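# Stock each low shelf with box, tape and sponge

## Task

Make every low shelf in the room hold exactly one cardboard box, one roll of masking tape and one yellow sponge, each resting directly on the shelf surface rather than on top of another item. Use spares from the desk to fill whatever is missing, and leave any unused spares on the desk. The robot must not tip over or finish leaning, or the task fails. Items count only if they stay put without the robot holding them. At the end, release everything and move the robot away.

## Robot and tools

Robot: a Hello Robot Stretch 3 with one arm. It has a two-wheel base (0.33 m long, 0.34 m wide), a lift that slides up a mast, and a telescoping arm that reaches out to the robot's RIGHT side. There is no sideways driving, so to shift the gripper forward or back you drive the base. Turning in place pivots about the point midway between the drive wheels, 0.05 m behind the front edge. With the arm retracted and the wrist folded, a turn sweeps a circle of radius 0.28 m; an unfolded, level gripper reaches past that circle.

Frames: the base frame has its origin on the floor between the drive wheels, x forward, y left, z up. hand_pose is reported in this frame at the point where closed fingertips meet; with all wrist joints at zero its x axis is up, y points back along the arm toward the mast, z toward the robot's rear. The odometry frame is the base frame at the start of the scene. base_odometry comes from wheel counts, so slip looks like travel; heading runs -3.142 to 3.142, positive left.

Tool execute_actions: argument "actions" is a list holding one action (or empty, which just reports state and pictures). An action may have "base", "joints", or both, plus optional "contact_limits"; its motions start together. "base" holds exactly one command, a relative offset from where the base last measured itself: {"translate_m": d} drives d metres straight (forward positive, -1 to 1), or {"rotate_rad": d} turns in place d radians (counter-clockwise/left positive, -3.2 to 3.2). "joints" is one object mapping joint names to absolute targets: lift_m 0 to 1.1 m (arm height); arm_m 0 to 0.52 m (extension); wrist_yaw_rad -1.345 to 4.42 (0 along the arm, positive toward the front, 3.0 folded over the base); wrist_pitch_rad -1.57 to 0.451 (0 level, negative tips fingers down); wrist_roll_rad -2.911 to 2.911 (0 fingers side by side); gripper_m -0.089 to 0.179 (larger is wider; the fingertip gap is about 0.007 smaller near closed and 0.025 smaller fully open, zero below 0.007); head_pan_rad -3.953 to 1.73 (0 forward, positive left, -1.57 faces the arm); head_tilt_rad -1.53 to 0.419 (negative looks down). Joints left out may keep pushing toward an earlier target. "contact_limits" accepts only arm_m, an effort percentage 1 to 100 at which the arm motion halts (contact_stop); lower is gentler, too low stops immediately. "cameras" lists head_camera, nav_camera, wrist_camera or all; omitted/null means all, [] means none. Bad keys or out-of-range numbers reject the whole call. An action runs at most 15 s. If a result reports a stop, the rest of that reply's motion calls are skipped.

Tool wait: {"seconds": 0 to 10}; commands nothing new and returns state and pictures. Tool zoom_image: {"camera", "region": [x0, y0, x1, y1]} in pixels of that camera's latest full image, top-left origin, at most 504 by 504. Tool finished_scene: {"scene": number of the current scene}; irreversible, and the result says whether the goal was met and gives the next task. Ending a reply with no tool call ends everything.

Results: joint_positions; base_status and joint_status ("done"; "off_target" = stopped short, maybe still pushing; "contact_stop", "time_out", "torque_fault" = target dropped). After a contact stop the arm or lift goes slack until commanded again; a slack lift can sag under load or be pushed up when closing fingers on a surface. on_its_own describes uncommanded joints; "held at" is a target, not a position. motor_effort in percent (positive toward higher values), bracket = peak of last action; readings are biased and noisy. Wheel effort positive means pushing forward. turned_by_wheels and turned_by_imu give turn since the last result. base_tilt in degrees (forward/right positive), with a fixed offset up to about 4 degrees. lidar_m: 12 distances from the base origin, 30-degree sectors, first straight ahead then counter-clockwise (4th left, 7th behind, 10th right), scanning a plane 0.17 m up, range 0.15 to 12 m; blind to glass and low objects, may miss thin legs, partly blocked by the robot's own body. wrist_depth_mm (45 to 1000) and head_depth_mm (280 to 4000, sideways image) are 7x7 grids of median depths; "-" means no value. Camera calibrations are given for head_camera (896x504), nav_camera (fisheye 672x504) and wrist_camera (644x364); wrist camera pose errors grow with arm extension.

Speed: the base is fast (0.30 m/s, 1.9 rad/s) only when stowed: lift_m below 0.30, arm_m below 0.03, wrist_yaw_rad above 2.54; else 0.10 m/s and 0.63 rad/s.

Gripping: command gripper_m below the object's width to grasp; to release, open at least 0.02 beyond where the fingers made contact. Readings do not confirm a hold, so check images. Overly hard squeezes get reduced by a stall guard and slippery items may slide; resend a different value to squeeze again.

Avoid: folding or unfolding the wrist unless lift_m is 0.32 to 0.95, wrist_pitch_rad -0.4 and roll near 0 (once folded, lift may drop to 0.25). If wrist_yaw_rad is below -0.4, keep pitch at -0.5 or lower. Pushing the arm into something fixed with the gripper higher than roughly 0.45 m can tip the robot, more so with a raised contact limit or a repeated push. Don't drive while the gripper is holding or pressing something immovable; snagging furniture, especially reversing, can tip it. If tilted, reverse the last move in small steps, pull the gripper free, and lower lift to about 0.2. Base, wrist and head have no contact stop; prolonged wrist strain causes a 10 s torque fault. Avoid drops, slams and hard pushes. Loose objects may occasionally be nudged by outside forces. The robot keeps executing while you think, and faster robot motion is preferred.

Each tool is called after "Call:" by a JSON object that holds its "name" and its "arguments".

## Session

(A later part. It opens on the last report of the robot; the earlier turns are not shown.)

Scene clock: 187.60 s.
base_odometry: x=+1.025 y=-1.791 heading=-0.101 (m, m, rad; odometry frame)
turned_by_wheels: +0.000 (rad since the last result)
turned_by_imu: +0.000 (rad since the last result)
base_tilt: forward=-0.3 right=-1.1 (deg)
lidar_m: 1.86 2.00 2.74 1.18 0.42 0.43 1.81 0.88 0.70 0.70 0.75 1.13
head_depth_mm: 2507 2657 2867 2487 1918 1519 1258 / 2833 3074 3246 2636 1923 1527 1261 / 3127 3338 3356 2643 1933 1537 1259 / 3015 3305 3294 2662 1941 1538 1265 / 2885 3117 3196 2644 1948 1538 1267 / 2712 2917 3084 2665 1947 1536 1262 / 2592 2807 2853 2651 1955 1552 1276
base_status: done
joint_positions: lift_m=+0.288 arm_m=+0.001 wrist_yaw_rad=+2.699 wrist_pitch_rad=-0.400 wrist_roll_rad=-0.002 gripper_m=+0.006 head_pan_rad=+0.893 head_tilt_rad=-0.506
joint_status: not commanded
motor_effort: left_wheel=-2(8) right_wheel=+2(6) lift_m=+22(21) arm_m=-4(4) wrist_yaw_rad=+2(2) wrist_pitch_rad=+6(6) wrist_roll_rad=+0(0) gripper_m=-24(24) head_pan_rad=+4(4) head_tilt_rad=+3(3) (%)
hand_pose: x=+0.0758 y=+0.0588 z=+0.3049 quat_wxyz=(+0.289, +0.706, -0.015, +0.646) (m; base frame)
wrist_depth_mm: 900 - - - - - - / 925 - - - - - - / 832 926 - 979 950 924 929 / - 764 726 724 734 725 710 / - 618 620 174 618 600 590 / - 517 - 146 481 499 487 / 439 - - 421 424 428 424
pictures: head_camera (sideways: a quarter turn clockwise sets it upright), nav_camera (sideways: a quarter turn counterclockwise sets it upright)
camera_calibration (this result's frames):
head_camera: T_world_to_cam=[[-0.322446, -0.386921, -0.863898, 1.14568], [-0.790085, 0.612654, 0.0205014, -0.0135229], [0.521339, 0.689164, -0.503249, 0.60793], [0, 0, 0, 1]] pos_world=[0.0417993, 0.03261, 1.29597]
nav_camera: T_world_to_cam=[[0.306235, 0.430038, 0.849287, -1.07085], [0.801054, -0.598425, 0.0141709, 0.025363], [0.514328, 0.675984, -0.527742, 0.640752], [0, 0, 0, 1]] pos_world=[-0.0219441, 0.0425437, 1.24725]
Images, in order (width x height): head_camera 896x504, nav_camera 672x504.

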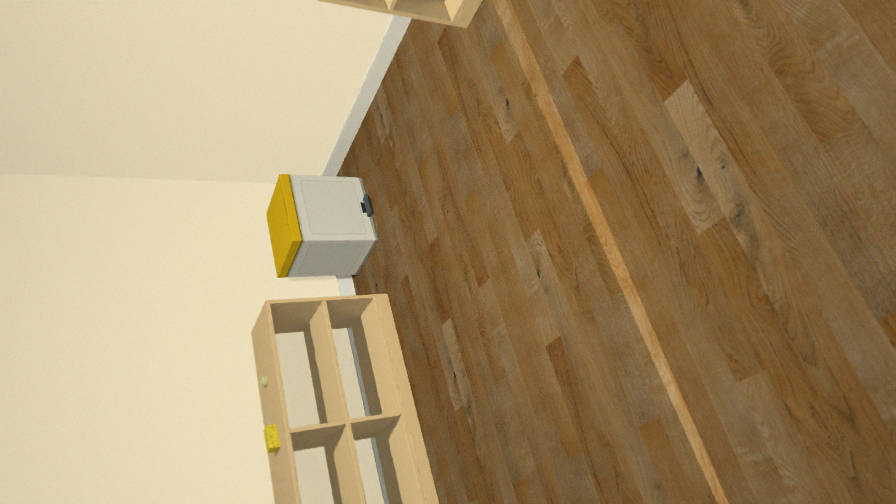

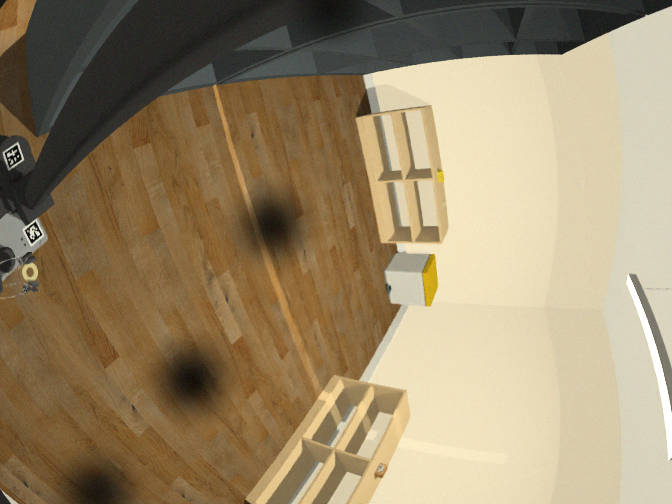

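Call:
{"name": "execute_actions", "arguments": {"actions": [{"base":{"rotate_rad":0.49},"joints":{"head_pan_rad":0.75}}], "cameras": ["head_camera"]}}

Call:
{"name": "execute_actions", "arguments": {"actions": [{"base":{"translate_m":1.0},"joints":{"head_pan_rad":-0.35,"head_tilt_rad":-0.7}}], "cameras": ["head_camera"]}}

Scene clock: 195.93 s.
base_odometry: x=+1.025 y=-1.791 heading=+0.389 (m, m, rad; odometry frame)
turned_by_wheels: +0.490 (rad since the last result)
turned_by_imu: +0.492 (rad since the last result)
base_tilt: forward=-0.2 right=-1.1 (deg)
lidar_m: 2.00 2.73 1.18 0.42 0.42 1.98 0.91 0.71 0.69 0.74 1.09 1.86
head_depth_mm: 2776 3080 3192 2600 1925 1529 1263 / 2749 3009 3118 2627 1933 1525 1262 / 2660 2962 3121 2603 1937 1534 1265 / 2613 2902 3074 2625 1957 1539 1262 / 2584 2843 3045 2665 1961 1531 1269 / 2539 2771 3082 2660 1959 1542 1273 / 2481 2629 2051 2178 1767 1460 1240
base_status: done
joint_positions: lift_m=+0.288 arm_m=+0.001 wrist_yaw_rad=+2.699 wrist_pitch_rad=-0.400 wrist_roll_rad=-0.002 gripper_m=+0.006 head_pan_rad=+0.757 head_tilt_rad=-0.506
joint_status: all done
motor_effort: left_wheel=-2(9) right_wheel=+1(6) lift_m=+22(21) arm_m=-3(3) wrist_yaw_rad=+2(1) wrist_pitch_rad=+6(6) wrist_roll_rad=+0(0) gripper_m=-24(24) head_pan_rad=-3(14) head_tilt_rad=+3(4) (%)
hand_pose: x=+0.0758 y=+0.0588 z=+0.3049 quat_wxyz=(+0.289, +0.706, -0.015, +0.646) (m; base frame)
wrist_depth_mm: 795 - - - - - - / 364 - - - - - - / 397 804 863 964 930 926 922 / - 610 708 735 732 712 723 / - 537 624 174 622 588 577 / - 511 - 146 476 493 492 / 442 - - 424 430 433 425
pictures: head_camera (sideways: a quarter turn clockwise sets it upright)
camera_calibration (this result's frames):
head_camera: T_world_to_cam=[[-0.371784, -0.339594, -0.863975, 1.14608], [-0.69983, 0.714015, 0.0204987, -0.0140699], [0.60993, 0.612257, -0.503117, 0.607219], [0, 0, 0, 1]] pos_world=[0.0458876, 0.0274751, 1.29598]
Images, in order (width x height): head_camera 896x504.

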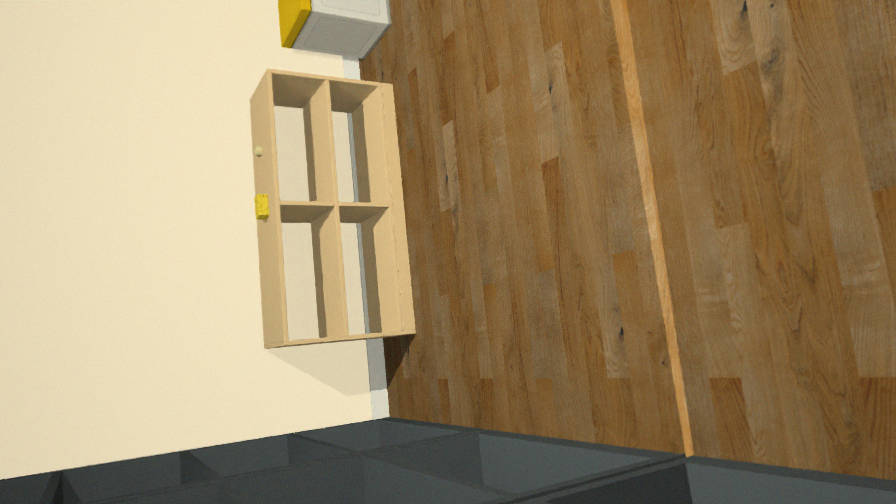

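Scene clock: 201.10 s.
base_odometry: x=+1.950 y=-1.412 heading=+0.388 (m, m, rad; odometry frame)
turned_by_wheels: +0.000 (rad since the last result)
turned_by_imu: +0.001 (rad since the last result)
base_tilt: forward=-0.3 right=-1.2 (deg)
lidar_m: 1.30 2.13 2.09 1.88 1.62 1.17 1.66 1.28 1.27 1.35 1.09 1.04
head_depth_mm: 1147 1284 1375 1356 1503 1341 1150 / 1179 1328 1380 1418 1529 1345 1159 / 1214 1371 1322 1421 1556 1351 1163 / 1259 1424 1390 1576 1585 1349 1161 / 1290 1458 1454 1584 1616 1349 1165 / 1334 1518 1477 1649 1633 1363 1166 / 1371 1584 1736 1892 1629 1358 1164
base_status: done
joint_positions: lift_m=+0.288 arm_m=+0.001 wrist_yaw_rad=+2.699 wrist_pitch_rad=-0.400 wrist_roll_rad=-0.002 gripper_m=+0.006 head_pan_rad=-0.343 head_tilt_rad=-0.692
joint_status: all done
motor_effort: left_wheel=-3(7) right_wheel=+1(6) lift_m=+22(22) arm_m=-3(4) wrist_yaw_rad=+0(1) wrist_pitch_rad=+6(6) wrist_roll_rad=+0(0) gripper_m=-24(24) head_pan_rad=-3(33) head_tilt_rad=-5(25) (%)
hand_pose: x=+0.0758 y=+0.0588 z=+0.3049 quat_wxyz=(+0.289, +0.706, -0.015, +0.646) (m; base frame)
wrist_depth_mm: - - - - - - - / - - - - - - - / - - - 972 943 940 899 / - 761 735 723 736 709 724 / - 612 609 173 603 591 583 / - 515 - 146 474 501 490 / 430 - - 426 429 431 424
pictures: head_camera (sideways: a quarter turn clockwise sets it upright)
camera_calibration (this result's frames):
head_camera: T_world_to_cam=[[-0.613459, 0.228199, -0.756038, 1.00684], [0.322966, 0.946119, 0.0235141, -0.0242294], [0.720668, -0.229749, -0.654105, 0.802972], [0, 0, 0, 1]] pos_world=[0.0468031, -0.0223537, 1.28701]
Images, in order (width x height): head_camera 896x504.

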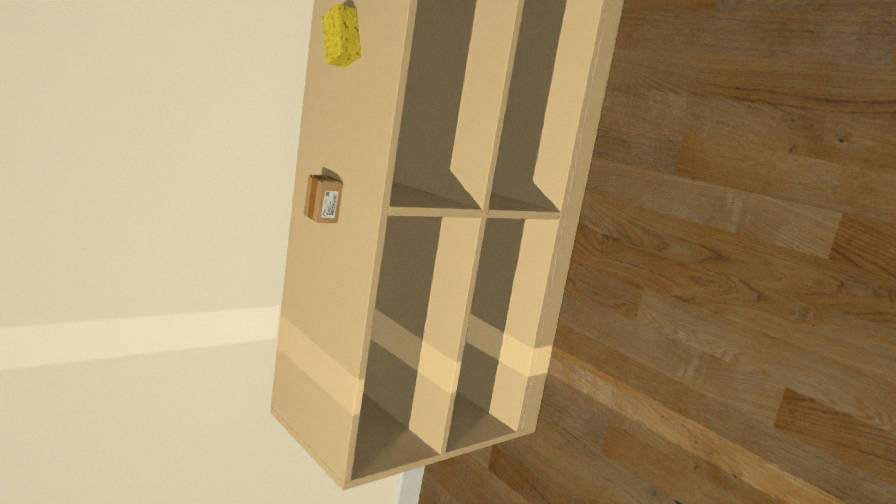

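Call:
{"name": "execute_actions", "arguments": {"actions": [{"base":{"translate_m":0.45},"joints":{"lift_m":0.68,"wrist_yaw_rad":0}}], "cameras": []}}

Call:
{"name": "execute_actions", "arguments": {"actions": [{"base":{"rotate_rad":1.255},"joints":{"arm_m":0.41,"head_pan_rad":-1.6,"head_tilt_rad":-0.85}}], "cameras": ["head_camera","wrist_camera"]}}

Scene clock: 211.17 s.
base_odometry: x=+2.367 y=-1.242 heading=+0.388 (m, m, rad; odometry frame)
turned_by_wheels: +0.000 (rad since the last result)
turned_by_imu: +0.000 (rad since the last result)
base_tilt: forward=-0.2 right=-1.1 (deg)
lidar_m: 0.86 1.66 1.82 1.97 1.53 1.60 1.60 1.55 1.52 0.90 0.95 0.65
head_depth_mm: 839 945 1073 1041 1082 1202 1152 / 864 973 1109 998 996 1232 1156 / 889 1002 1141 1050 1116 1286 1159 / 915 1035 1193 1048 1155 1306 1155 / 940 1073 1220 1054 1221 1321 1161 / 983 1110 1281 1092 1242 1341 1170 / 1009 1158 1346 1528 1565 1360 1165
base_status: done
joint_positions: lift_m=+0.680 arm_m=+0.001 wrist_yaw_rad=+0.002 wrist_pitch_rad=-0.400 wrist_roll_rad=-0.002 gripper_m=+0.006 head_pan_rad=-0.343 head_tilt_rad=-0.692
joint_status: all done
motor_effort: left_wheel=-2(7) right_wheel=+2(6) lift_m=+26(26) arm_m=-3(3) wrist_yaw_rad=-1(4) wrist_pitch_rad=+6(6) wrist_roll_rad=+0(0) gripper_m=-24(24) head_pan_rad=-2(3) head_tilt_rad=-4(4) (%)
hand_pose: x=-0.0212 y=-0.3726 z=+0.6966 quat_wxyz=(+0.694, +0.141, -0.692, -0.140) (m; base frame)
wrist_depth_mm: 694 831 - - - - 908 / 685 699 - - - - - / 480 564 770 - - - - / 768 810 792 - - - - / 684 702 954 173 - - - / 558 832 913 146 902 962 936 / 618 747 844 794 832 796 833
pictures: none
No camera images: the call's "cameras" was empty. Leave "cameras" out to get every camera's image.

Scene clock: 215.37 s.
base_odometry: x=+2.367 y=-1.242 heading=+1.643 (m, m, rad; odometry frame)
turned_by_wheels: +1.255 (rad since the last result)
turned_by_imu: +1.264 (rad since the last result)
base_tilt: forward=-0.2 right=-1.1 (deg)
lidar_m: 1.89 1.96 1.54 1.60 1.73 1.52 1.53 0.90 0.65 1.06 0.86 1.82
head_depth_mm: 876 1005 1085 940 1123 1249 - / 901 1042 1115 964 1299 1240 1108 / 930 1070 1181 1189 1334 1264 1116 / 959 1114 1127 1187 1366 1261 1113 / 990 1153 1098 1194 1395 1271 1116 / 1026 1197 1102 1235 1425 1267 1121 / 1054 1250 1465 1646 1458 1270 1120
base_status: done
joint_positions: lift_m=+0.680 arm_m=+0.410 wrist_yaw_rad=+0.000 wrist_pitch_rad=-0.400 wrist_roll_rad=-0.002 gripper_m=+0.006 head_pan_rad=-1.593 head_tilt_rad=-0.840
joint_status: all done
motor_effort: left_wheel=-2(7) right_wheel=+2(4) lift_m=+26(26) arm_m=+2(2) wrist_yaw_rad=-1(2) wrist_pitch_rad=+6(6) wrist_roll_rad=+0(0) gripper_m=-24(24) head_pan_rad=-2(35) head_tilt_rad=-5(23) (%)
hand_pose: x=-0.0214 y=-0.7812 z=+0.6966 quat_wxyz=(+0.694, +0.141, -0.692, -0.141) (m; base frame)
wrist_depth_mm: 538 488 439 412 373 355 321 / 615 542 489 437 407 370 350 / 706 557 482 467 445 404 375 / 372 363 361 361 354 353 341 / 299 297 303 174 297 288 240 / 250 247 245 146 227 241 216 / 216 214 211 205 208 209 204
pictures: head_camera (sideways: a quarter turn clockwise sets it upright), wrist_camera
camera_calibration (this result's frames):
head_camera: T_world_to_cam=[[0.0255559, 0.758194, -0.651529, 0.866746], [0.999608, -0.0119214, 0.025336, -0.0307241], [0.0114425, -0.651921, -0.758201, 0.942684], [0, 0, 0, 1]] pos_world=[-0.00222501, -0.0429721, 1.28023]
wrist_camera: T_world_to_cam=[[-0.999348, -0.0291596, -0.0212838, -0.0207827], [0.00115528, 0.563429, -0.826163, 1.04515], [0.0360825, -0.82565, -0.563028, -0.083991], [0, 0, 0, 1]] pos_world=[-0.018946, -0.658823, 0.815736]
Images, in order (width x height): head_camera 896x504, wrist_camera 644x364.

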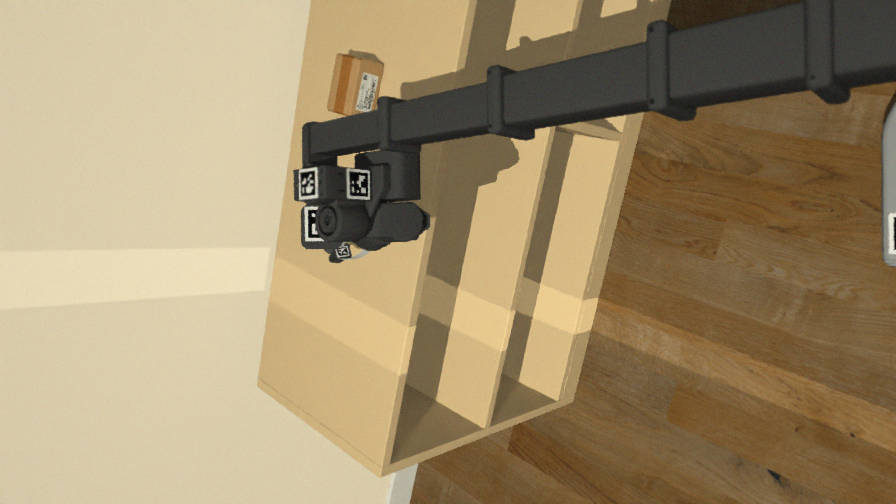

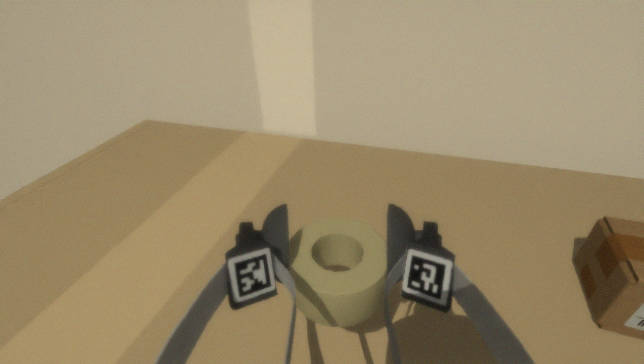

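Call:
{"name": "execute_actions", "arguments": {"actions": [{"joints":{"lift_m":0.62,"arm_m":0.44}}], "cameras": []}}

Call:
{"name": "execute_actions", "arguments": {"actions": [{"joints":{"gripper_m":0.09}}], "cameras": ["wrist_camera"]}}

Call:
{"name": "execute_actions", "arguments": {"actions": [{"joints":{"lift_m":0.635,"arm_m":0.22}}], "cameras": ["wrist_camera"]}}

Scene clock: 220.07 s.
base_odometry: x=+2.367 y=-1.242 heading=+1.643 (m, m, rad; odometry frame)
turned_by_wheels: +0.000 (rad since the last result)
turned_by_imu: +0.000 (rad since the last result)
base_tilt: forward=-0.2 right=-1.1 (deg)
lidar_m: 1.89 1.95 1.54 1.60 1.73 1.52 1.52 0.91 0.65 1.06 0.85 1.81
head_depth_mm: 876 1003 1074 937 1265 1247 1131 / 903 1040 1083 939 - 1234 1105 / 926 1076 1120 1189 1333 1255 1123 / 962 1109 1125 1187 1362 1255 1118 / 990 1156 1098 1191 1395 1266 1118 / 1025 1201 1102 1226 1428 1267 1118 / 1060 1250 1458 1640 1466 1271 1120
base_status: not commanded
joint_positions: lift_m=+0.620 arm_m=+0.440 wrist_yaw_rad=+0.000 wrist_pitch_rad=-0.400 wrist_roll_rad=-0.002 gripper_m=+0.006 head_pan_rad=-1.593 head_tilt_rad=-0.840
joint_status: all done
motor_effort: left_wheel=-2(2) right_wheel=+2(2) lift_m=+22(24) arm_m=+2(4) wrist_yaw_rad=-1(0) wrist_pitch_rad=+6(6) wrist_roll_rad=+0(0) gripper_m=-24(24) head_pan_rad=-2(3) head_tilt_rad=-6(6) (%)
hand_pose: x=-0.0214 y=-0.8112 z=+0.6368 quat_wxyz=(+0.694, +0.141, -0.692, -0.141) (m; base frame)
wrist_depth_mm: 510 455 416 384 352 327 302 / 566 493 450 421 378 349 329 / 343 339 337 330 324 319 331 / 263 258 256 253 252 246 247 / 210 210 215 173 210 202 200 / 177 176 175 146 161 171 168 / 152 152 149 148 148 147 146
pictures: none
No camera images: the call's "cameras" was empty. Leave "cameras" out to get every camera's image.

Scene clock: 221.40 s.
base_odometry: x=+2.367 y=-1.242 heading=+1.643 (m, m, rad; odometry frame)
turned_by_wheels: +0.000 (rad since the last result)
turned_by_imu: +0.000 (rad since the last result)
base_tilt: forward=-0.2 right=-1.1 (deg)
lidar_m: 1.89 1.96 1.53 1.60 1.73 1.52 1.53 0.90 0.65 1.06 0.86 1.82
head_depth_mm: 876 1005 1080 939 1270 1253 1137 / 903 1036 1087 938 - 1236 1114 / 929 1077 1128 1188 1333 1259 1118 / 961 1115 1123 1189 1368 1267 1110 / 990 1154 1100 1198 1407 1259 1112 / 1024 1196 1103 1222 1426 1265 1113 / 1060 1247 1475 1652 1464 1269 1117
base_status: not commanded
joint_positions: lift_m=+0.620 arm_m=+0.440 wrist_yaw_rad=+0.000 wrist_pitch_rad=-0.400 wrist_roll_rad=-0.002 gripper_m=+0.090 head_pan_rad=-1.593 head_tilt_rad=-0.840
joint_status: all done
motor_effort: left_wheel=-2(2) right_wheel=+2(2) lift_m=+21(21) arm_m=+2(1) wrist_yaw_rad=-1(0) wrist_pitch_rad=+6(6) wrist_roll_rad=+0(0) gripper_m=+0(98) head_pan_rad=-2(3) head_tilt_rad=-6(6) (%)
hand_pose: x=-0.0214 y=-0.8112 z=+0.6368 quat_wxyz=(+0.694, +0.141, -0.692, -0.141) (m; base frame)
wrist_depth_mm: 504 458 420 384 353 327 305 / 559 495 452 408 378 347 325 / 341 342 333 327 325 322 333 / 261 258 257 256 253 248 244 / 211 209 215 176 205 202 200 / 178 176 168 148 166 175 170 / 152 151 149 149 148 147 146
pictures: wrist_camera
camera_calibration (this result's frames):
wrist_camera: T_world_to_cam=[[-0.999348, -0.0291577, -0.0212838, -0.0229289], [0.00115637, 0.563429, -0.826163, 1.01266], [0.036081, -0.82565, -0.563028, -0.142423], [0, 0, 0, 1]] pos_world=[-0.0189462, -0.688825, 0.755949]
Images, in order (width x height): wrist_camera 644x364.

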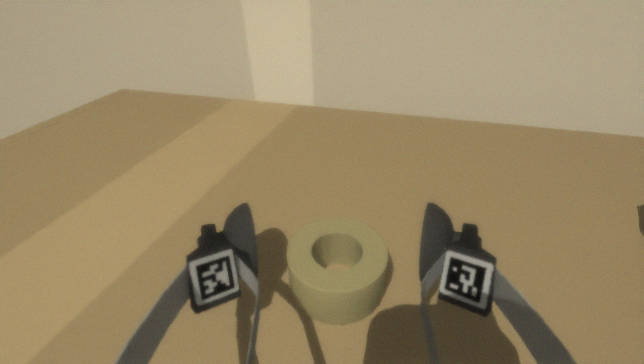

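Scene clock: 224.27 s.
base_odometry: x=+2.367 y=-1.242 heading=+1.643 (m, m, rad; odometry frame)
turned_by_wheels: +0.000 (rad since the last result)
turned_by_imu: +0.000 (rad since the last result)
base_tilt: forward=-0.2 right=-1.1 (deg)
lidar_m: 1.89 1.96 1.54 1.60 1.73 1.52 1.53 0.91 0.65 1.06 0.86 1.82
head_depth_mm: 876 999 1075 938 1191 1253 - / 905 1043 1087 942 - 1247 1106 / 929 1077 1092 945 1336 1266 1127 / 958 1112 1093 975 1367 1271 1114 / 990 1158 1097 1197 1397 1266 1117 / 1023 1202 1102 1221 1431 1265 1114 / 1058 1253 1459 1649 1464 1265 1121
base_status: not commanded
joint_positions: lift_m=+0.635 arm_m=+0.220 wrist_yaw_rad=+0.000 wrist_pitch_rad=-0.400 wrist_roll_rad=-0.002 gripper_m=+0.090 head_pan_rad=-1.593 head_tilt_rad=-0.840
joint_status: all done
motor_effort: left_wheel=-2(2) right_wheel=+1(1) lift_m=+27(28) arm_m=-3(4) wrist_yaw_rad=+0(0) wrist_pitch_rad=+6(6) wrist_roll_rad=+0(0) gripper_m=+0(0) head_pan_rad=-2(3) head_tilt_rad=-5(5) (%)
hand_pose: x=-0.0214 y=-0.5920 z=+0.6517 quat_wxyz=(+0.694, +0.141, -0.692, -0.140) (m; base frame)
wrist_depth_mm: 751 673 631 580 528 485 453 / 839 728 548 527 512 497 477 / 388 377 367 347 364 327 315 / 412 319 299 281 277 275 276 / 474 563 637 574 410 235 223 / 919 507 494 507 500 320 248 / 782 690 466 434 434 402 414
pictures: wrist_camera
camera_calibration (this result's frames):
wrist_camera: T_world_to_cam=[[-0.999348, -0.0291674, -0.0212711, -0.0162326], [0.00115616, 0.563068, -0.82641, 0.901377], [0.0360813, -0.825896, -0.562667, 0.0466156], [0, 0, 0, 1]] pos_world=[-0.0189461, -0.46951, 0.77079]
Images, in order (width x height): wrist_camera 644x364.

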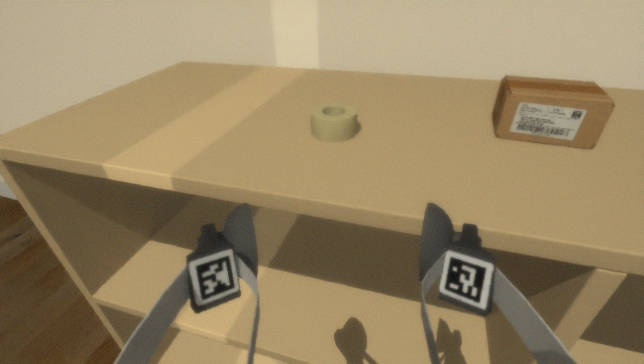

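Call:
{"name": "execute_actions", "arguments": {"actions": [{"base":{"rotate_rad":-1.255},"joints":{"arm_m":0,"wrist_yaw_rad":2.8,"gripper_m":0.04,"lift_m":0.288,"head_pan_rad":-3.14,"head_tilt_rad":-0.7}}], "cameras": []}}

Call:
{"name": "execute_actions", "arguments": {"actions": [{"base":{"translate_m":-1.0}}], "cameras": []}}

Call:
{"name": "execute_actions", "arguments": {"actions": [{"base":{"translate_m":-0.47}}], "cameras": []}}

Call:
{"name": "execute_actions", "arguments": {"actions": [{"base":{"rotate_rad":-0.49}}], "cameras": ["head_camera"]}}

Scene clock: 234.63 s.
base_odometry: x=+2.367 y=-1.242 heading=+0.388 (m, m, rad; odometry frame)
turned_by_wheels: -1.255 (rad since the last result)
turned_by_imu: -1.264 (rad since the last result)
base_tilt: forward=-0.2 right=-1.1 (deg)
lidar_m: 0.86 1.66 1.82 1.97 1.54 1.60 1.60 1.55 1.52 0.90 0.95 0.65
head_depth_mm: 3068 1586 1808 1899 1593 1327 1148 / 2964 3317 2567 1907 1595 1340 1149 / 2492 2892 2619 1975 1593 1334 1171 / 2207 2472 2552 1980 1592 1350 1156 / 1934 2139 2375 1984 1607 1348 1156 / 1728 1888 2092 1981 1612 1344 1161 / 1559 1696 1878 1917 1609 1358 1161
base_status: done
joint_positions: lift_m=+0.288 arm_m=+0.001 wrist_yaw_rad=+2.799 wrist_pitch_rad=-0.399 wrist_roll_rad=-0.002 gripper_m=+0.040 head_pan_rad=-3.133 head_tilt_rad=-0.705
joint_status: all done
motor_effort: left_wheel=+3(6) right_wheel=-2(5) lift_m=+20(24) arm_m=-3(4) wrist_yaw_rad=+1(2) wrist_pitch_rad=+6(6) wrist_roll_rad=+0(0) gripper_m=+0(97) head_pan_rad=-3(33) head_tilt_rad=+3(20) (%)
hand_pose: x=+0.0550 y=+0.0675 z=+0.3050 quat_wxyz=(+0.257, +0.706, +0.020, +0.660) (m; base frame)
wrist_depth_mm: - - - - - - - / - - - - - - - / - - - 939 954 952 914 / - 755 750 749 708 698 707 / 596 623 597 598 605 585 572 / 517 - 529 493 - 505 490 / 462 - - 435 434 428 423
pictures: none
No camera images: the call's "cameras" was empty. Leave "cameras" out to get every camera's image.

Scene clock: 239.63 s.
base_odometry: x=+1.441 y=-1.621 heading=+0.389 (m, m, rad; odometry frame)
turned_by_wheels: +0.000 (rad since the last result)
turned_by_imu: +0.000 (rad since the last result)
base_tilt: forward=-0.3 right=-1.2 (deg)
lidar_m: 1.57 2.56 2.03 1.12 1.16 0.69 1.25 0.97 0.95 1.02 1.49 1.61
head_depth_mm: 2225 2718 2556 1959 1587 1332 1148 / 1803 2123 2396 1969 1600 1341 1151 / 1543 1772 2082 1989 1603 1332 1171 / 1353 1521 1744 1898 1605 1340 1153 / 1186 1322 1495 1717 1608 1345 1157 / 1065 1174 1297 1451 1554 1354 1166 / 960 1049 1147 1271 1428 1353 1167
base_status: done
joint_positions: lift_m=+0.288 arm_m=+0.001 wrist_yaw_rad=+2.799 wrist_pitch_rad=-0.399 wrist_roll_rad=-0.002 gripper_m=+0.040 head_pan_rad=-3.133 head_tilt_rad=-0.704
joint_status: not commanded
motor_effort: left_wheel=+3(9) right_wheel=-2(6) lift_m=+21(21) arm_m=-4(3) wrist_yaw_rad=+2(1) wrist_pitch_rad=+6(6) wrist_roll_rad=+0(0) gripper_m=+0(0) head_pan_rad=-3(2) head_tilt_rad=+2(3) (%)
hand_pose: x=+0.0549 y=+0.0676 z=+0.3050 quat_wxyz=(+0.257, +0.706, +0.021, +0.660) (m; base frame)
wrist_depth_mm: - - - - - - - / - - - - - - - / - 901 - 932 948 927 943 / - 753 742 752 720 723 713 / 597 618 613 613 597 598 575 / 515 - 529 494 - 496 489 / 448 - - 441 431 432 430
pictures: none
No camera images: the call's "cameras" was empty. Leave "cameras" out to get every camera's image.

Scene clock: 242.83 s.
base_odometry: x=+1.006 y=-1.799 heading=+0.389 (m, m, rad; odometry frame)
turned_by_wheels: +0.000 (rad since the last result)
turned_by_imu: +0.000 (rad since the last result)
base_tilt: forward=-0.3 right=-1.2 (deg)
lidar_m: 2.02 2.76 1.19 0.41 0.43 1.95 0.90 0.70 0.68 0.73 1.07 1.88
head_depth_mm: 1552 1896 2343 1959 1587 1338 1146 / 1256 1505 1828 1953 1592 1335 1144 / 1106 1268 1478 1773 1595 1339 1177 / 956 1080 1237 1450 1555 1347 1164 / 846 940 1054 1202 1396 1352 1160 / 759 832 920 1035 1168 1282 1159 / 685 748 816 907 1009 1145 1162
base_status: done
joint_positions: lift_m=+0.288 arm_m=+0.001 wrist_yaw_rad=+2.799 wrist_pitch_rad=-0.399 wrist_roll_rad=-0.002 gripper_m=+0.040 head_pan_rad=-3.133 head_tilt_rad=-0.704
joint_status: not commanded
motor_effort: left_wheel=+3(8) right_wheel=-2(6) lift_m=+21(20) arm_m=-4(4) wrist_yaw_rad=+1(1) wrist_pitch_rad=+6(6) wrist_roll_rad=+0(0) gripper_m=+0(0) head_pan_rad=-2(2) head_tilt_rad=+2(2) (%)
hand_pose: x=+0.0549 y=+0.0676 z=+0.3050 quat_wxyz=(+0.257, +0.706, +0.021, +0.660) (m; base frame)
wrist_depth_mm: - 903 - - - - - / - 408 - - - - - / - 440 804 914 939 939 924 / - 481 680 745 740 727 706 / 608 517 583 594 623 575 581 / 518 - 524 508 - 492 497 / 452 - - 437 431 430 433
pictures: none
No camera images: the call's "cameras" was empty. Leave "cameras" out to get every camera's image.

Scene clock: 244.40 s.
base_odometry: x=+1.006 y=-1.799 heading=-0.101 (m, m, rad; odometry frame)
turned_by_wheels: -0.490 (rad since the last result)
turned_by_imu: -0.492 (rad since the last result)
base_tilt: forward=-0.2 right=-1.1 (deg)
lidar_m: 1.88 2.03 2.75 1.19 0.41 0.45 1.80 0.87 0.69 0.68 0.74 1.12
head_depth_mm: 2068 2283 2339 1962 1584 1126 1051 / 2103 2397 2576 1976 1597 1325 1149 / 2119 2408 2592 1970 1591 1341 1177 / 2173 2465 2585 1981 1592 1337 1155 / 2166 2398 2401 1984 1596 1346 1161 / 1632 1715 1788 1842 1613 1341 1165 / 1281 1318 1403 1456 1496 1347 1156
base_status: done
joint_positions: lift_m=+0.288 arm_m=+0.001 wrist_yaw_rad=+2.799 wrist_pitch_rad=-0.399 wrist_roll_rad=-0.002 gripper_m=+0.040 head_pan_rad=-3.133 head_tilt_rad=-0.704
joint_status: not commanded
motor_effort: left_wheel=+3(11) right_wheel=-2(5) lift_m=+23(21) arm_m=-4(4) wrist_yaw_rad=+2(1) wrist_pitch_rad=+5(6) wrist_roll_rad=+0(0) gripper_m=+0(0) head_pan_rad=-3(3) head_tilt_rad=+2(2) (%)
hand_pose: x=+0.0549 y=+0.0676 z=+0.3050 quat_wxyz=(+0.257, +0.706, +0.021, +0.660) (m; base frame)
wrist_depth_mm: - - - - - - - / - - - - - - - / - 902 - 977 932 921 926 / - 761 754 747 727 723 709 / 485 626 604 595 600 599 578 / 448 - 531 497 - 500 490 / 431 - - 441 437 437 420
pictures: head_camera (sideways: a quarter turn clockwise sets it upright)
camera_calibration (this result's frames):
head_camera: T_world_to_cam=[[0.663242, -0.00307494, -0.748398, 0.989094], [0.0220824, -0.999476, 0.0236763, -0.0226047], [-0.748079, -0.0322295, -0.662827, 0.823276], [0, 0, 0, 1]] pos_world=[-0.0396339, 0.0069823, 1.28646]
Images, in order (width x height): head_camera 896x504.

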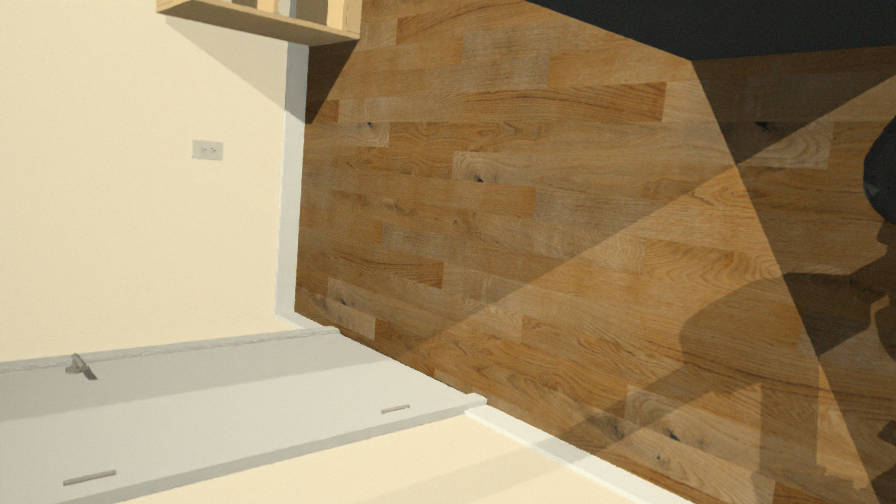

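Call:
{"name": "execute_actions", "arguments": {"actions": [{"base":{"translate_m":-1.0}}], "cameras": []}}

Call:
{"name": "execute_actions", "arguments": {"actions": [{"base":{"rotate_rad":-1.54},"joints":{"head_pan_rad":-3.3}}], "cameras": ["head_camera"]}}

Scene clock: 256.67 s.
base_odometry: x=+0.011 y=-1.698 heading=-0.101 (m, m, rad; odometry frame)
turned_by_wheels: +0.000 (rad since the last result)
turned_by_imu: +0.000 (rad since the last result)
base_tilt: forward=-0.2 right=-1.1 (deg)
lidar_m: 2.87 0.50 0.46 1.66 1.62 1.24 1.50 0.69 0.57 0.56 0.61 0.92
head_depth_mm: 1238 1391 1585 1816 1599 1334 1144 / 1248 1412 1618 1832 1595 1339 1151 / 1267 1440 1646 1849 1603 1333 1176 / 1285 1460 1678 1884 1606 1339 1151 / 1306 1495 1704 1929 1595 1354 1159 / 1298 1426 1522 1520 1534 1352 1162 / 1029 1053 1120 1164 1208 1256 1165
base_status: done
joint_positions: lift_m=+0.288 arm_m=+0.001 wrist_yaw_rad=+2.799 wrist_pitch_rad=-0.399 wrist_roll_rad=-0.002 gripper_m=+0.040 head_pan_rad=-3.133 head_tilt_rad=-0.704
joint_status: not commanded
motor_effort: left_wheel=+3(8) right_wheel=-2(6) lift_m=+21(23) arm_m=-4(3) wrist_yaw_rad=+1(1) wrist_pitch_rad=+6(5) wrist_roll_rad=+0(0) gripper_m=+0(0) head_pan_rad=-3(3) head_tilt_rad=+2(2) (%)
hand_pose: x=+0.0549 y=+0.0676 z=+0.3050 quat_wxyz=(+0.257, +0.706, +0.021, +0.660) (m; base frame)
wrist_depth_mm: - - - - 453 453 474 / - - - - 480 489 525 / - - - 881 534 555 604 / - 745 734 756 595 612 656 / 598 625 605 598 621 583 594 / 504 - 524 497 - 498 490 / 456 - - 437 431 424 427
pictures: none
No camera images: the call's "cameras" was empty. Leave "cameras" out to get every camera's image.

Scene clock: 258.97 s.
base_odometry: x=+0.011 y=-1.698 heading=-1.641 (m, m, rad; odometry frame)
turned_by_wheels: -1.540 (rad since the last result)
turned_by_imu: -1.546 (rad since the last result)
base_tilt: forward=-0.3 right=-1.1 (deg)
lidar_m: 0.56 0.62 0.96 2.88 0.49 0.46 2.75 1.60 1.24 1.38 0.67 0.57
head_depth_mm: 736 732 730 728 727 781 1001 / 1180 1167 1169 1158 1153 1147 1105 / 2306 2904 2363 1911 1591 1345 1177 / 2640 3091 2598 1982 1601 1334 1169 / 2770 3131 2591 1988 1592 1348 1163 / 2739 3061 2611 1998 1617 1353 1159 / 2784 3126 2642 2008 1607 1352 1168
base_status: done
joint_positions: lift_m=+0.288 arm_m=+0.001 wrist_yaw_rad=+2.799 wrist_pitch_rad=-0.399 wrist_roll_rad=-0.002 gripper_m=+0.040 head_pan_rad=-3.293 head_tilt_rad=-0.704
joint_status: all done
motor_effort: left_wheel=+4(10) right_wheel=-3(5) lift_m=+21(22) arm_m=-3(3) wrist_yaw_rad=+1(1) wrist_pitch_rad=+6(6) wrist_roll_rad=+0(0) gripper_m=-1(1) head_pan_rad=-2(16) head_tilt_rad=+2(1) (%)
hand_pose: x=+0.0549 y=+0.0676 z=+0.3050 quat_wxyz=(+0.257, +0.706, +0.021, +0.660) (m; base frame)
wrist_depth_mm: - - - - - 720 525 / - - - - - 756 537 / - - - 936 941 761 549 / - 763 736 717 731 696 551 / 527 621 606 594 612 588 547 / 496 - 531 507 - 508 501 / 454 - - 440 427 428 428
pictures: head_camera (sideways: a quarter turn clockwise sets it upright)
camera_calibration (this result's frames):
head_camera: T_world_to_cam=[[0.654222, -0.108755, -0.748442, 0.989206], [-0.137523, -0.990216, 0.0236754, -0.02163], [-0.743694, 0.0874394, -0.662777, 0.823185], [0, 0, 0, 1]] pos_world=[-0.037937, 0.0141835, 1.28646]
Images, in order (width x height): head_camera 896x504.

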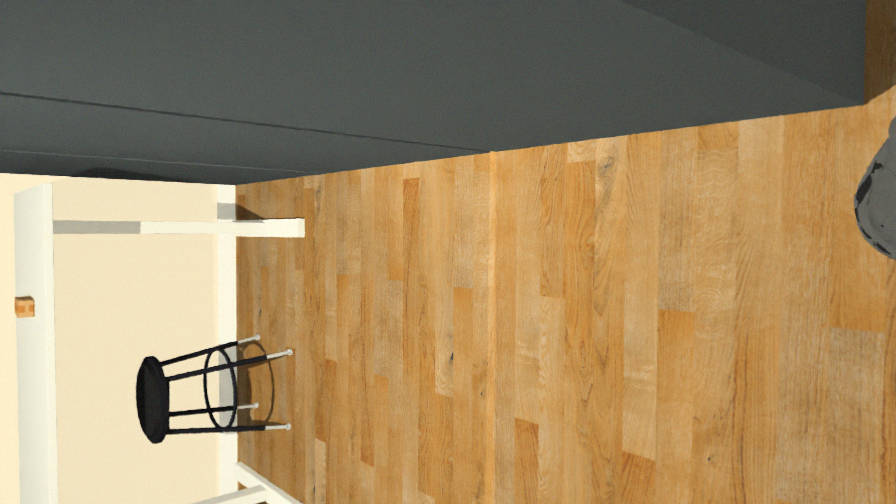

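Call:
{"name": "execute_actions", "arguments": {"actions": [{"base":{"translate_m":-1.0},"joints":{"head_tilt_rad":-0.6}}], "cameras": []}}

Call:
{"name": "execute_actions", "arguments": {"actions": [{"base":{"translate_m":-0.95}}], "cameras": ["head_camera"]}}

Scene clock: 266.53 s.
base_odometry: x=+0.081 y=-0.700 heading=-1.641 (m, m, rad; odometry frame)
turned_by_wheels: +0.000 (rad since the last result)
turned_by_imu: +0.000 (rad since the last result)
base_tilt: forward=-0.2 right=-1.1 (deg)
lidar_m: 1.52 0.47 0.39 0.38 0.42 0.65 1.65 1.21 0.95 1.03 1.48 1.53
head_depth_mm: 1249 1250 1247 1248 1243 1244 1152 / 1798 1606 1991 1979 1686 1414 1197 / 1864 1734 2295 2165 1738 1423 1201 / 1861 1747 2361 2240 1746 1425 1201 / 1887 1776 2361 2256 1754 1428 1203 / 1887 1796 2167 2178 1744 1431 1210 / 1878 1829 2296 2179 1760 1434 1207
base_status: done
joint_positions: lift_m=+0.288 arm_m=+0.001 wrist_yaw_rad=+2.799 wrist_pitch_rad=-0.399 wrist_roll_rad=-0.002 gripper_m=+0.040 head_pan_rad=-3.293 head_tilt_rad=-0.605
joint_status: all done
motor_effort: left_wheel=+4(8) right_wheel=-2(6) lift_m=+21(22) arm_m=-3(3) wrist_yaw_rad=+1(1) wrist_pitch_rad=+6(6) wrist_roll_rad=+0(0) gripper_m=+0(0) head_pan_rad=-3(2) head_tilt_rad=+3(14) (%)
hand_pose: x=+0.0549 y=+0.0676 z=+0.3050 quat_wxyz=(+0.257, +0.706, +0.021, +0.660) (m; base frame)
wrist_depth_mm: - 361 377 391 409 427 451 / - 390 411 427 439 467 485 / - 430 446 460 487 517 564 / - 465 487 515 550 585 696 / 491 517 533 583 581 599 580 / 510 - 520 498 - 498 492 / 451 - - 432 428 428 434
pictures: none
No camera images: the call's "cameras" was empty. Leave "cameras" out to get every camera's image.

Scene clock: 271.47 s.
base_odometry: x=+0.147 y=+0.247 heading=-1.641 (m, m, rad; odometry frame)
turned_by_wheels: +0.000 (rad since the last result)
turned_by_imu: +0.000 (rad since the last result)
base_tilt: forward=-0.3 right=-1.1 (deg)
lidar_m: 1.31 0.66 0.54 0.53 0.58 0.88 0.71 0.88 1.20 0.78 1.07 1.55
head_depth_mm: 1052 1149 825 614 1492 1411 1189 / 1055 1159 830 615 1651 1351 1196 / 1067 1156 791 618 1691 1430 1196 / 1064 1166 835 620 1710 1430 1196 / 1067 1165 843 623 1686 1428 1199 / 1073 1174 846 626 1065 1392 1209 / 1072 1182 852 628 1029 1430 1210
base_status: done
joint_positions: lift_m=+0.288 arm_m=+0.001 wrist_yaw_rad=+2.799 wrist_pitch_rad=-0.399 wrist_roll_rad=-0.002 gripper_m=+0.040 head_pan_rad=-3.293 head_tilt_rad=-0.605
joint_status: not commanded
motor_effort: left_wheel=+3(8) right_wheel=-2(6) lift_m=+22(21) arm_m=-3(4) wrist_yaw_rad=+1(1) wrist_pitch_rad=+6(6) wrist_roll_rad=+0(0) gripper_m=-1(1) head_pan_rad=-2(1) head_tilt_rad=+3(3) (%)
hand_pose: x=+0.0549 y=+0.0676 z=+0.3050 quat_wxyz=(+0.257, +0.706, +0.021, +0.660) (m; base frame)
wrist_depth_mm: - 479 499 530 554 577 586 / - 522 543 576 601 629 671 / - 568 592 613 661 686 739 / - 615 654 666 695 723 727 / 611 617 615 590 611 584 574 / 522 - 518 504 - 497 489 / 447 - - 439 429 427 423
pictures: head_camera (sideways: a quarter turn clockwise sets it upright)
camera_calibration (this result's frames):
head_camera: T_world_to_cam=[[0.578186, -0.0971196, -0.810104, 1.07005], [-0.135287, -0.990558, 0.0221964, -0.0197211], [-0.804611, 0.096763, -0.585866, 0.723507], [0, 0, 0, 1]] pos_world=[-0.0392128, 0.0143789, 1.29116]
Images, in order (width x height): head_camera 896x504.

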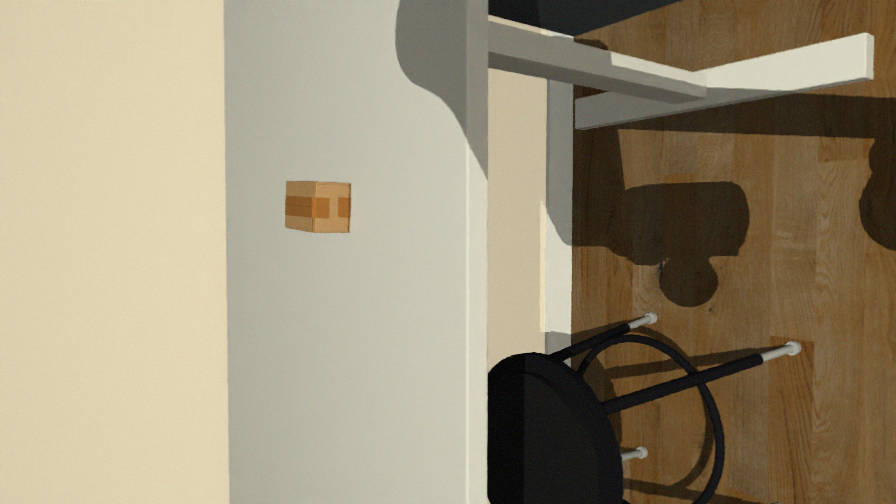

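Call:
{"name": "execute_actions", "arguments": {"actions": [{"base":{"rotate_rad":-1.738},"joints":{"lift_m":0.97,"wrist_yaw_rad":0,"gripper_m":0.14,"arm_m":0.05,"head_pan_rad":-1.5}}], "cameras": ["wrist_camera"]}}

Call:
{"name": "execute_actions", "arguments": {"actions": [{"joints":{"arm_m":0.3}}], "cameras": ["wrist_camera"]}}

Scene clock: 282.33 s.
base_odometry: x=+0.147 y=+0.247 heading=+2.905 (m, m, rad; odometry frame)
turned_by_wheels: -1.738 (rad since the last result)
turned_by_imu: -1.749 (rad since the last result)
base_tilt: forward=-0.3 right=-1.0 (deg)
lidar_m: 0.78 1.07 1.55 2.45 0.76 0.55 0.53 0.55 0.75 0.99 0.71 1.22
head_depth_mm: 1033 1125 825 641 - - 1142 / 1039 1139 831 644 - - 1173 / 1052 1152 749 646 - 1433 1204 / 1057 1157 837 621 1694 1421 1205 / 1071 1177 838 623 1645 1385 1204 / 1076 1184 844 625 1060 1396 1207 / 1081 1191 853 656 1030 1355 1209
base_status: done
joint_positions: lift_m=+0.970 arm_m=+0.050 wrist_yaw_rad=+0.000 wrist_pitch_rad=-0.399 wrist_roll_rad=-0.002 gripper_m=+0.140 head_pan_rad=-1.507 head_tilt_rad=-0.605
joint_status: all done
motor_effort: left_wheel=+3(11) right_wheel=-2(5) lift_m=+25(27) arm_m=+2(1) wrist_yaw_rad=+0(2) wrist_pitch_rad=+5(6) wrist_roll_rad=+0(0) gripper_m=+0(99) head_pan_rad=+2(34) head_tilt_rad=+2(3) (%)
hand_pose: x=-0.0216 y=-0.4214 z=+0.9869 quat_wxyz=(+0.694, +0.140, -0.692, -0.140) (m; base frame)
wrist_depth_mm: 898 846 851 840 851 807 600 / 553 543 526 439 511 496 485 / 376 374 362 359 353 348 343 / 283 280 277 275 272 271 264 / - 500 741 - 763 252 556 / - 681 - - - - 585 / - - - - - 941 596
pictures: wrist_camera
camera_calibration (this result's frames):
wrist_camera: T_world_to_cam=[[-0.999364, -0.0286372, -0.021245, -0.00405577], [0.00146819, 0.562259, -0.82696, 1.0826], [0.035627, -0.826465, -0.561859, 0.375024], [0, 0, 0, 1]] pos_world=[-0.0190036, -0.298873, 1.10589]
Images, in order (width x height): wrist_camera 644x364.

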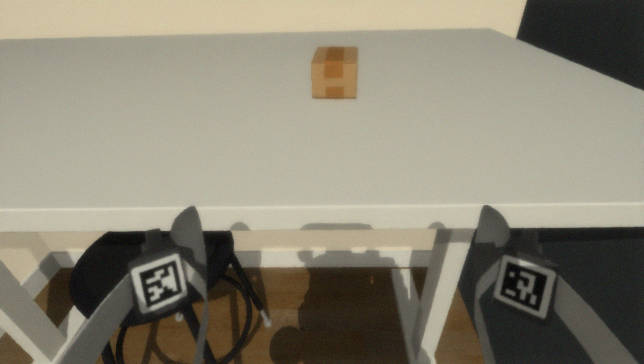

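Scene clock: 285.40 s.
base_odometry: x=+0.147 y=+0.247 heading=+2.905 (m, m, rad; odometry frame)
turned_by_wheels: +0.000 (rad since the last result)
turned_by_imu: +0.000 (rad since the last result)
base_tilt: forward=-0.2 right=-1.1 (deg)
lidar_m: 0.79 1.07 1.55 2.44 0.76 0.55 0.53 0.55 0.75 0.99 0.71 1.23
head_depth_mm: 1031 1117 778 613 1189 1342 1166 / 1041 1132 - 603 1652 1424 1199 / 1048 1152 859 593 1684 1425 1199 / 1060 1163 864 619 1685 1425 1208 / 1066 1173 841 623 1655 1390 1200 / 1074 1180 844 625 1061 1396 1204 / 1086 1193 852 657 1037 1366 1210
base_status: not commanded
joint_positions: lift_m=+0.970 arm_m=+0.300 wrist_yaw_rad=+0.000 wrist_pitch_rad=-0.399 wrist_roll_rad=-0.002 gripper_m=+0.140 head_pan_rad=-1.507 head_tilt_rad=-0.605
joint_status: all done
motor_effort: left_wheel=+3(3) right_wheel=-2(2) lift_m=+26(26) arm_m=+2(3) wrist_yaw_rad=+1(0) wrist_pitch_rad=+5(5) wrist_roll_rad=+0(0) gripper_m=+0(0) head_pan_rad=+3(4) head_tilt_rad=+3(3) (%)
hand_pose: x=-0.0216 y=-0.6714 z=+0.9869 quat_wxyz=(+0.694, +0.140, -0.692, -0.140) (m; base frame)
wrist_depth_mm: 664 661 649 647 661 646 608 / 540 535 533 523 502 488 488 / 372 365 365 257 346 349 341 / 280 278 277 214 269 264 263 / 227 229 223 223 218 224 216 / 189 195 187 186 184 - 182 / 165 160 161 160 159 158 157
pictures: wrist_camera
camera_calibration (this result's frames):
wrist_camera: T_world_to_cam=[[-0.999364, -0.0286372, -0.0212448, -0.011214], [0.00146797, 0.562259, -0.82696, 1.22314], [0.0356269, -0.826465, -0.561859, 0.168446], [0, 0, 0, 1]] pos_world=[-0.0190036, -0.548827, 1.10589]
Images, in order (width x height): wrist_camera 644x364.

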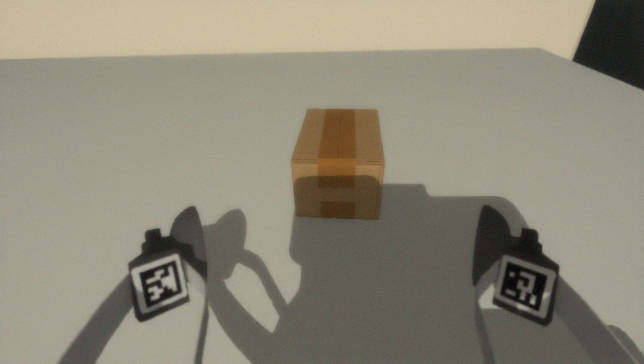

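Call:
{"name": "execute_actions", "arguments": {"actions": [{"joints":{"arm_m":0.404,"lift_m":0.963}}], "cameras": ["wrist_camera"]}}

Call:
{"name": "execute_actions", "arguments": {"actions": [{"joints":{"gripper_m":0.01}}], "cameras": ["wrist_camera"]}}

Call:
{"name": "execute_actions", "arguments": {"actions": [{"joints":{"lift_m":0.985}}], "cameras": ["wrist_camera"]}}

Scene clock: 290.57 s.
base_odometry: x=+0.147 y=+0.247 heading=+2.905 (m, m, rad; odometry frame)
turned_by_wheels: +0.000 (rad since the last result)
turned_by_imu: +0.000 (rad since the last result)
base_tilt: forward=-0.2 right=-1.1 (deg)
lidar_m: 0.79 1.07 1.55 2.44 0.76 0.55 0.53 0.55 0.76 0.99 0.71 1.23
head_depth_mm: 1033 1114 780 613 1183 1342 1168 / 1043 1115 741 615 1651 1422 1196 / 1050 1147 747 618 1684 1421 1205 / 1059 1160 834 619 1703 1425 1207 / 1069 1176 843 622 1636 1384 1209 / 1069 1177 844 624 1066 1398 1206 / 1084 1191 846 656 1028 1369 1211
base_status: not commanded
joint_positions: lift_m=+0.963 arm_m=+0.404 wrist_yaw_rad=+0.000 wrist_pitch_rad=-0.399 wrist_roll_rad=-0.002 gripper_m=+0.140 head_pan_rad=-1.507 head_tilt_rad=-0.605
joint_status: all done
motor_effort: left_wheel=+3(3) right_wheel=-2(2) lift_m=+21(21) arm_m=+2(4) wrist_yaw_rad=+1(0) wrist_pitch_rad=+5(6) wrist_roll_rad=+0(0) gripper_m=+0(0) head_pan_rad=+3(3) head_tilt_rad=+2(2) (%)
hand_pose: x=-0.0216 y=-0.7754 z=+0.9801 quat_wxyz=(+0.694, +0.140, -0.692, -0.140) (m; base frame)
wrist_depth_mm: 560 560 563 562 553 545 552 / 520 512 498 497 485 471 464 / 357 351 346 334 333 328 325 / 269 267 263 172 245 254 250 / 215 217 214 139 194 215 205 / 181 186 173 120 124 - 173 / 158 152 153 131 135 151 150
pictures: wrist_camera
camera_calibration (this result's frames):
wrist_camera: T_world_to_cam=[[-0.999364, -0.0286371, -0.0212449, -0.0143361], [0.00146816, 0.562258, -0.826961, 1.27601], [0.0356269, -0.826466, -0.561858, 0.0786839], [0, 0, 0, 1]] pos_world=[-0.0190036, -0.652828, 1.09912]
Images, in order (width x height): wrist_camera 644x364.

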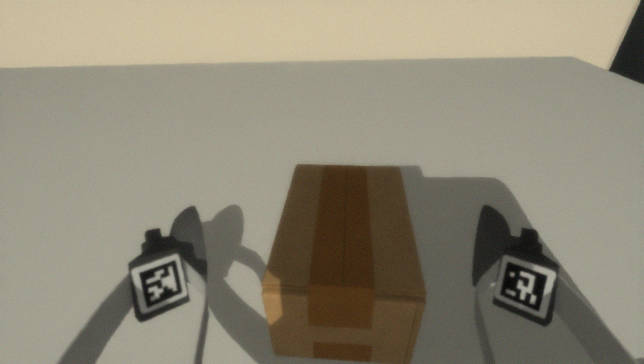

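Scene clock: 292.37 s.
base_odometry: x=+0.147 y=+0.247 heading=+2.905 (m, m, rad; odometry frame)
turned_by_wheels: +0.000 (rad since the last result)
turned_by_imu: +0.000 (rad since the last result)
base_tilt: forward=-0.2 right=-1.2 (deg)
lidar_m: 0.78 1.07 1.55 2.44 0.76 0.56 0.53 0.55 0.75 0.99 0.71 1.23
head_depth_mm: 1033 1118 779 611 1185 1339 1171 / 1038 1120 743 615 1655 1410 1198 / 1051 1146 759 617 1682 1418 1197 / 1056 1160 838 620 1691 1421 1203 / 1067 1166 842 622 1644 1399 1206 / 1083 1177 849 625 1064 1407 1202 / 1084 1192 850 656 1038 1373 1216
base_status: not commanded
joint_positions: lift_m=+0.963 arm_m=+0.404 wrist_yaw_rad=+0.000 wrist_pitch_rad=-0.399 wrist_roll_rad=-0.002 gripper_m=+0.012 head_pan_rad=-1.507 head_tilt_rad=-0.605
joint_status: all done
motor_effort: left_wheel=+3(4) right_wheel=-2(2) lift_m=+22(21) arm_m=+1(2) wrist_yaw_rad=-1(2) wrist_pitch_rad=+6(6) wrist_roll_rad=+0(0) gripper_m=-31(100) head_pan_rad=+3(3) head_tilt_rad=+3(3) (%)
hand_pose: x=-0.0215 y=-0.7754 z=+0.9801 quat_wxyz=(+0.694, +0.141, -0.692, -0.140) (m; base frame)
wrist_depth_mm: 568 571 552 563 552 548 545 / 525 500 500 485 477 467 461 / 355 345 342 336 335 329 320 / 269 264 262 179 234 254 251 / 217 212 212 138 140 206 205 / 181 180 166 130 123 176 173 / 155 155 153 147 148 150 149
pictures: wrist_camera
camera_calibration (this result's frames):
wrist_camera: T_world_to_cam=[[-0.999351, -0.0290755, -0.0212531, -0.0145679], [0.0012204, 0.56244, -0.826837, 1.27597], [0.0359943, -0.826326, -0.56204, 0.0789522], [0, 0, 0, 1]] pos_world=[-0.0189575, -0.652839, 1.09908]
Images, in order (width x height): wrist_camera 644x364.

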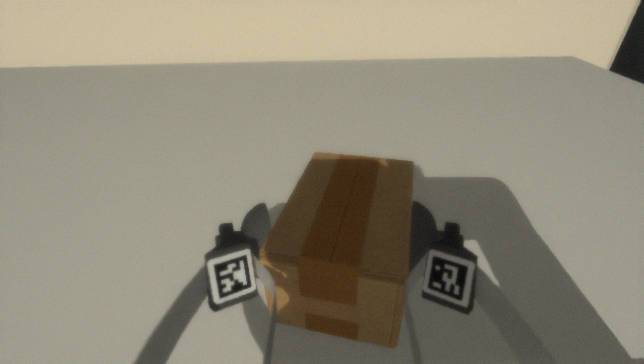

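Scene clock: 293.30 s.
base_odometry: x=+0.147 y=+0.247 heading=+2.905 (m, m, rad; odometry frame)
turned_by_wheels: +0.000 (rad since the last result)
turned_by_imu: +0.000 (rad since the last result)
base_tilt: forward=-0.2 right=-1.1 (deg)
lidar_m: 0.78 1.08 1.55 2.45 0.76 0.55 0.53 0.55 0.75 0.99 0.71 1.23
head_depth_mm: 1038 1099 780 613 1187 1330 1175 / 1047 - 761 615 1650 1423 1195 / 1050 1133 746 617 1686 1420 1201 / 1061 1156 837 618 1682 1423 1202 / 1067 1176 840 622 1635 1388 1206 / 1076 1174 843 624 1062 1403 1209 / 1088 1187 849 656 1032 1368 1211
base_status: not commanded
joint_positions: lift_m=+0.985 arm_m=+0.404 wrist_yaw_rad=+0.000 wrist_pitch_rad=-0.404 wrist_roll_rad=-0.002 gripper_m=+0.015 head_pan_rad=-1.507 head_tilt_rad=-0.605
joint_status: all done
motor_effort: left_wheel=+3(3) right_wheel=-3(2) lift_m=+26(27) arm_m=+2(2) wrist_yaw_rad=+0(0) wrist_pitch_rad=+7(7) wrist_roll_rad=+0(0) gripper_m=-30(31) head_pan_rad=+3(2) head_tilt_rad=+2(2) (%)
hand_pose: x=-0.0215 y=-0.7748 z=+1.0008 quat_wxyz=(+0.694, +0.142, -0.692, -0.142) (m; base frame)
wrist_depth_mm: 568 567 564 571 561 558 541 / 585 574 556 554 530 514 533 / 405 390 387 382 378 369 373 / 303 304 297 178 263 289 286 / 244 244 244 139 140 235 230 / 205 203 191 131 124 201 197 / 177 177 175 164 169 171 171
pictures: wrist_camera
camera_calibration (this result's frames):
wrist_camera: T_world_to_cam=[[-0.999351, -0.0289786, -0.0213815, -0.0139078], [0.00121831, 0.566173, -0.824285, 1.29315], [0.0359923, -0.823777, -0.565771, 0.0967788], [0, 0, 0, 1]] pos_world=[-0.0189575, -0.652825, 1.12038]
Images, in order (width x height): wrist_camera 644x364.

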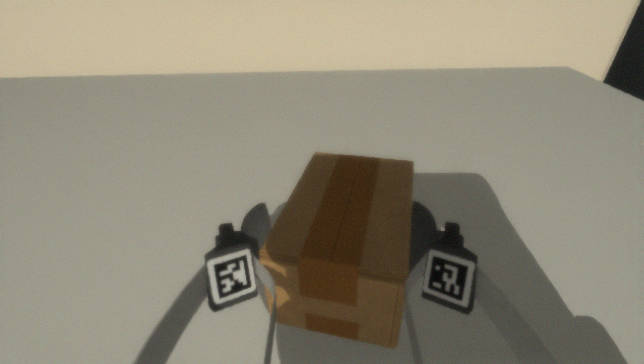

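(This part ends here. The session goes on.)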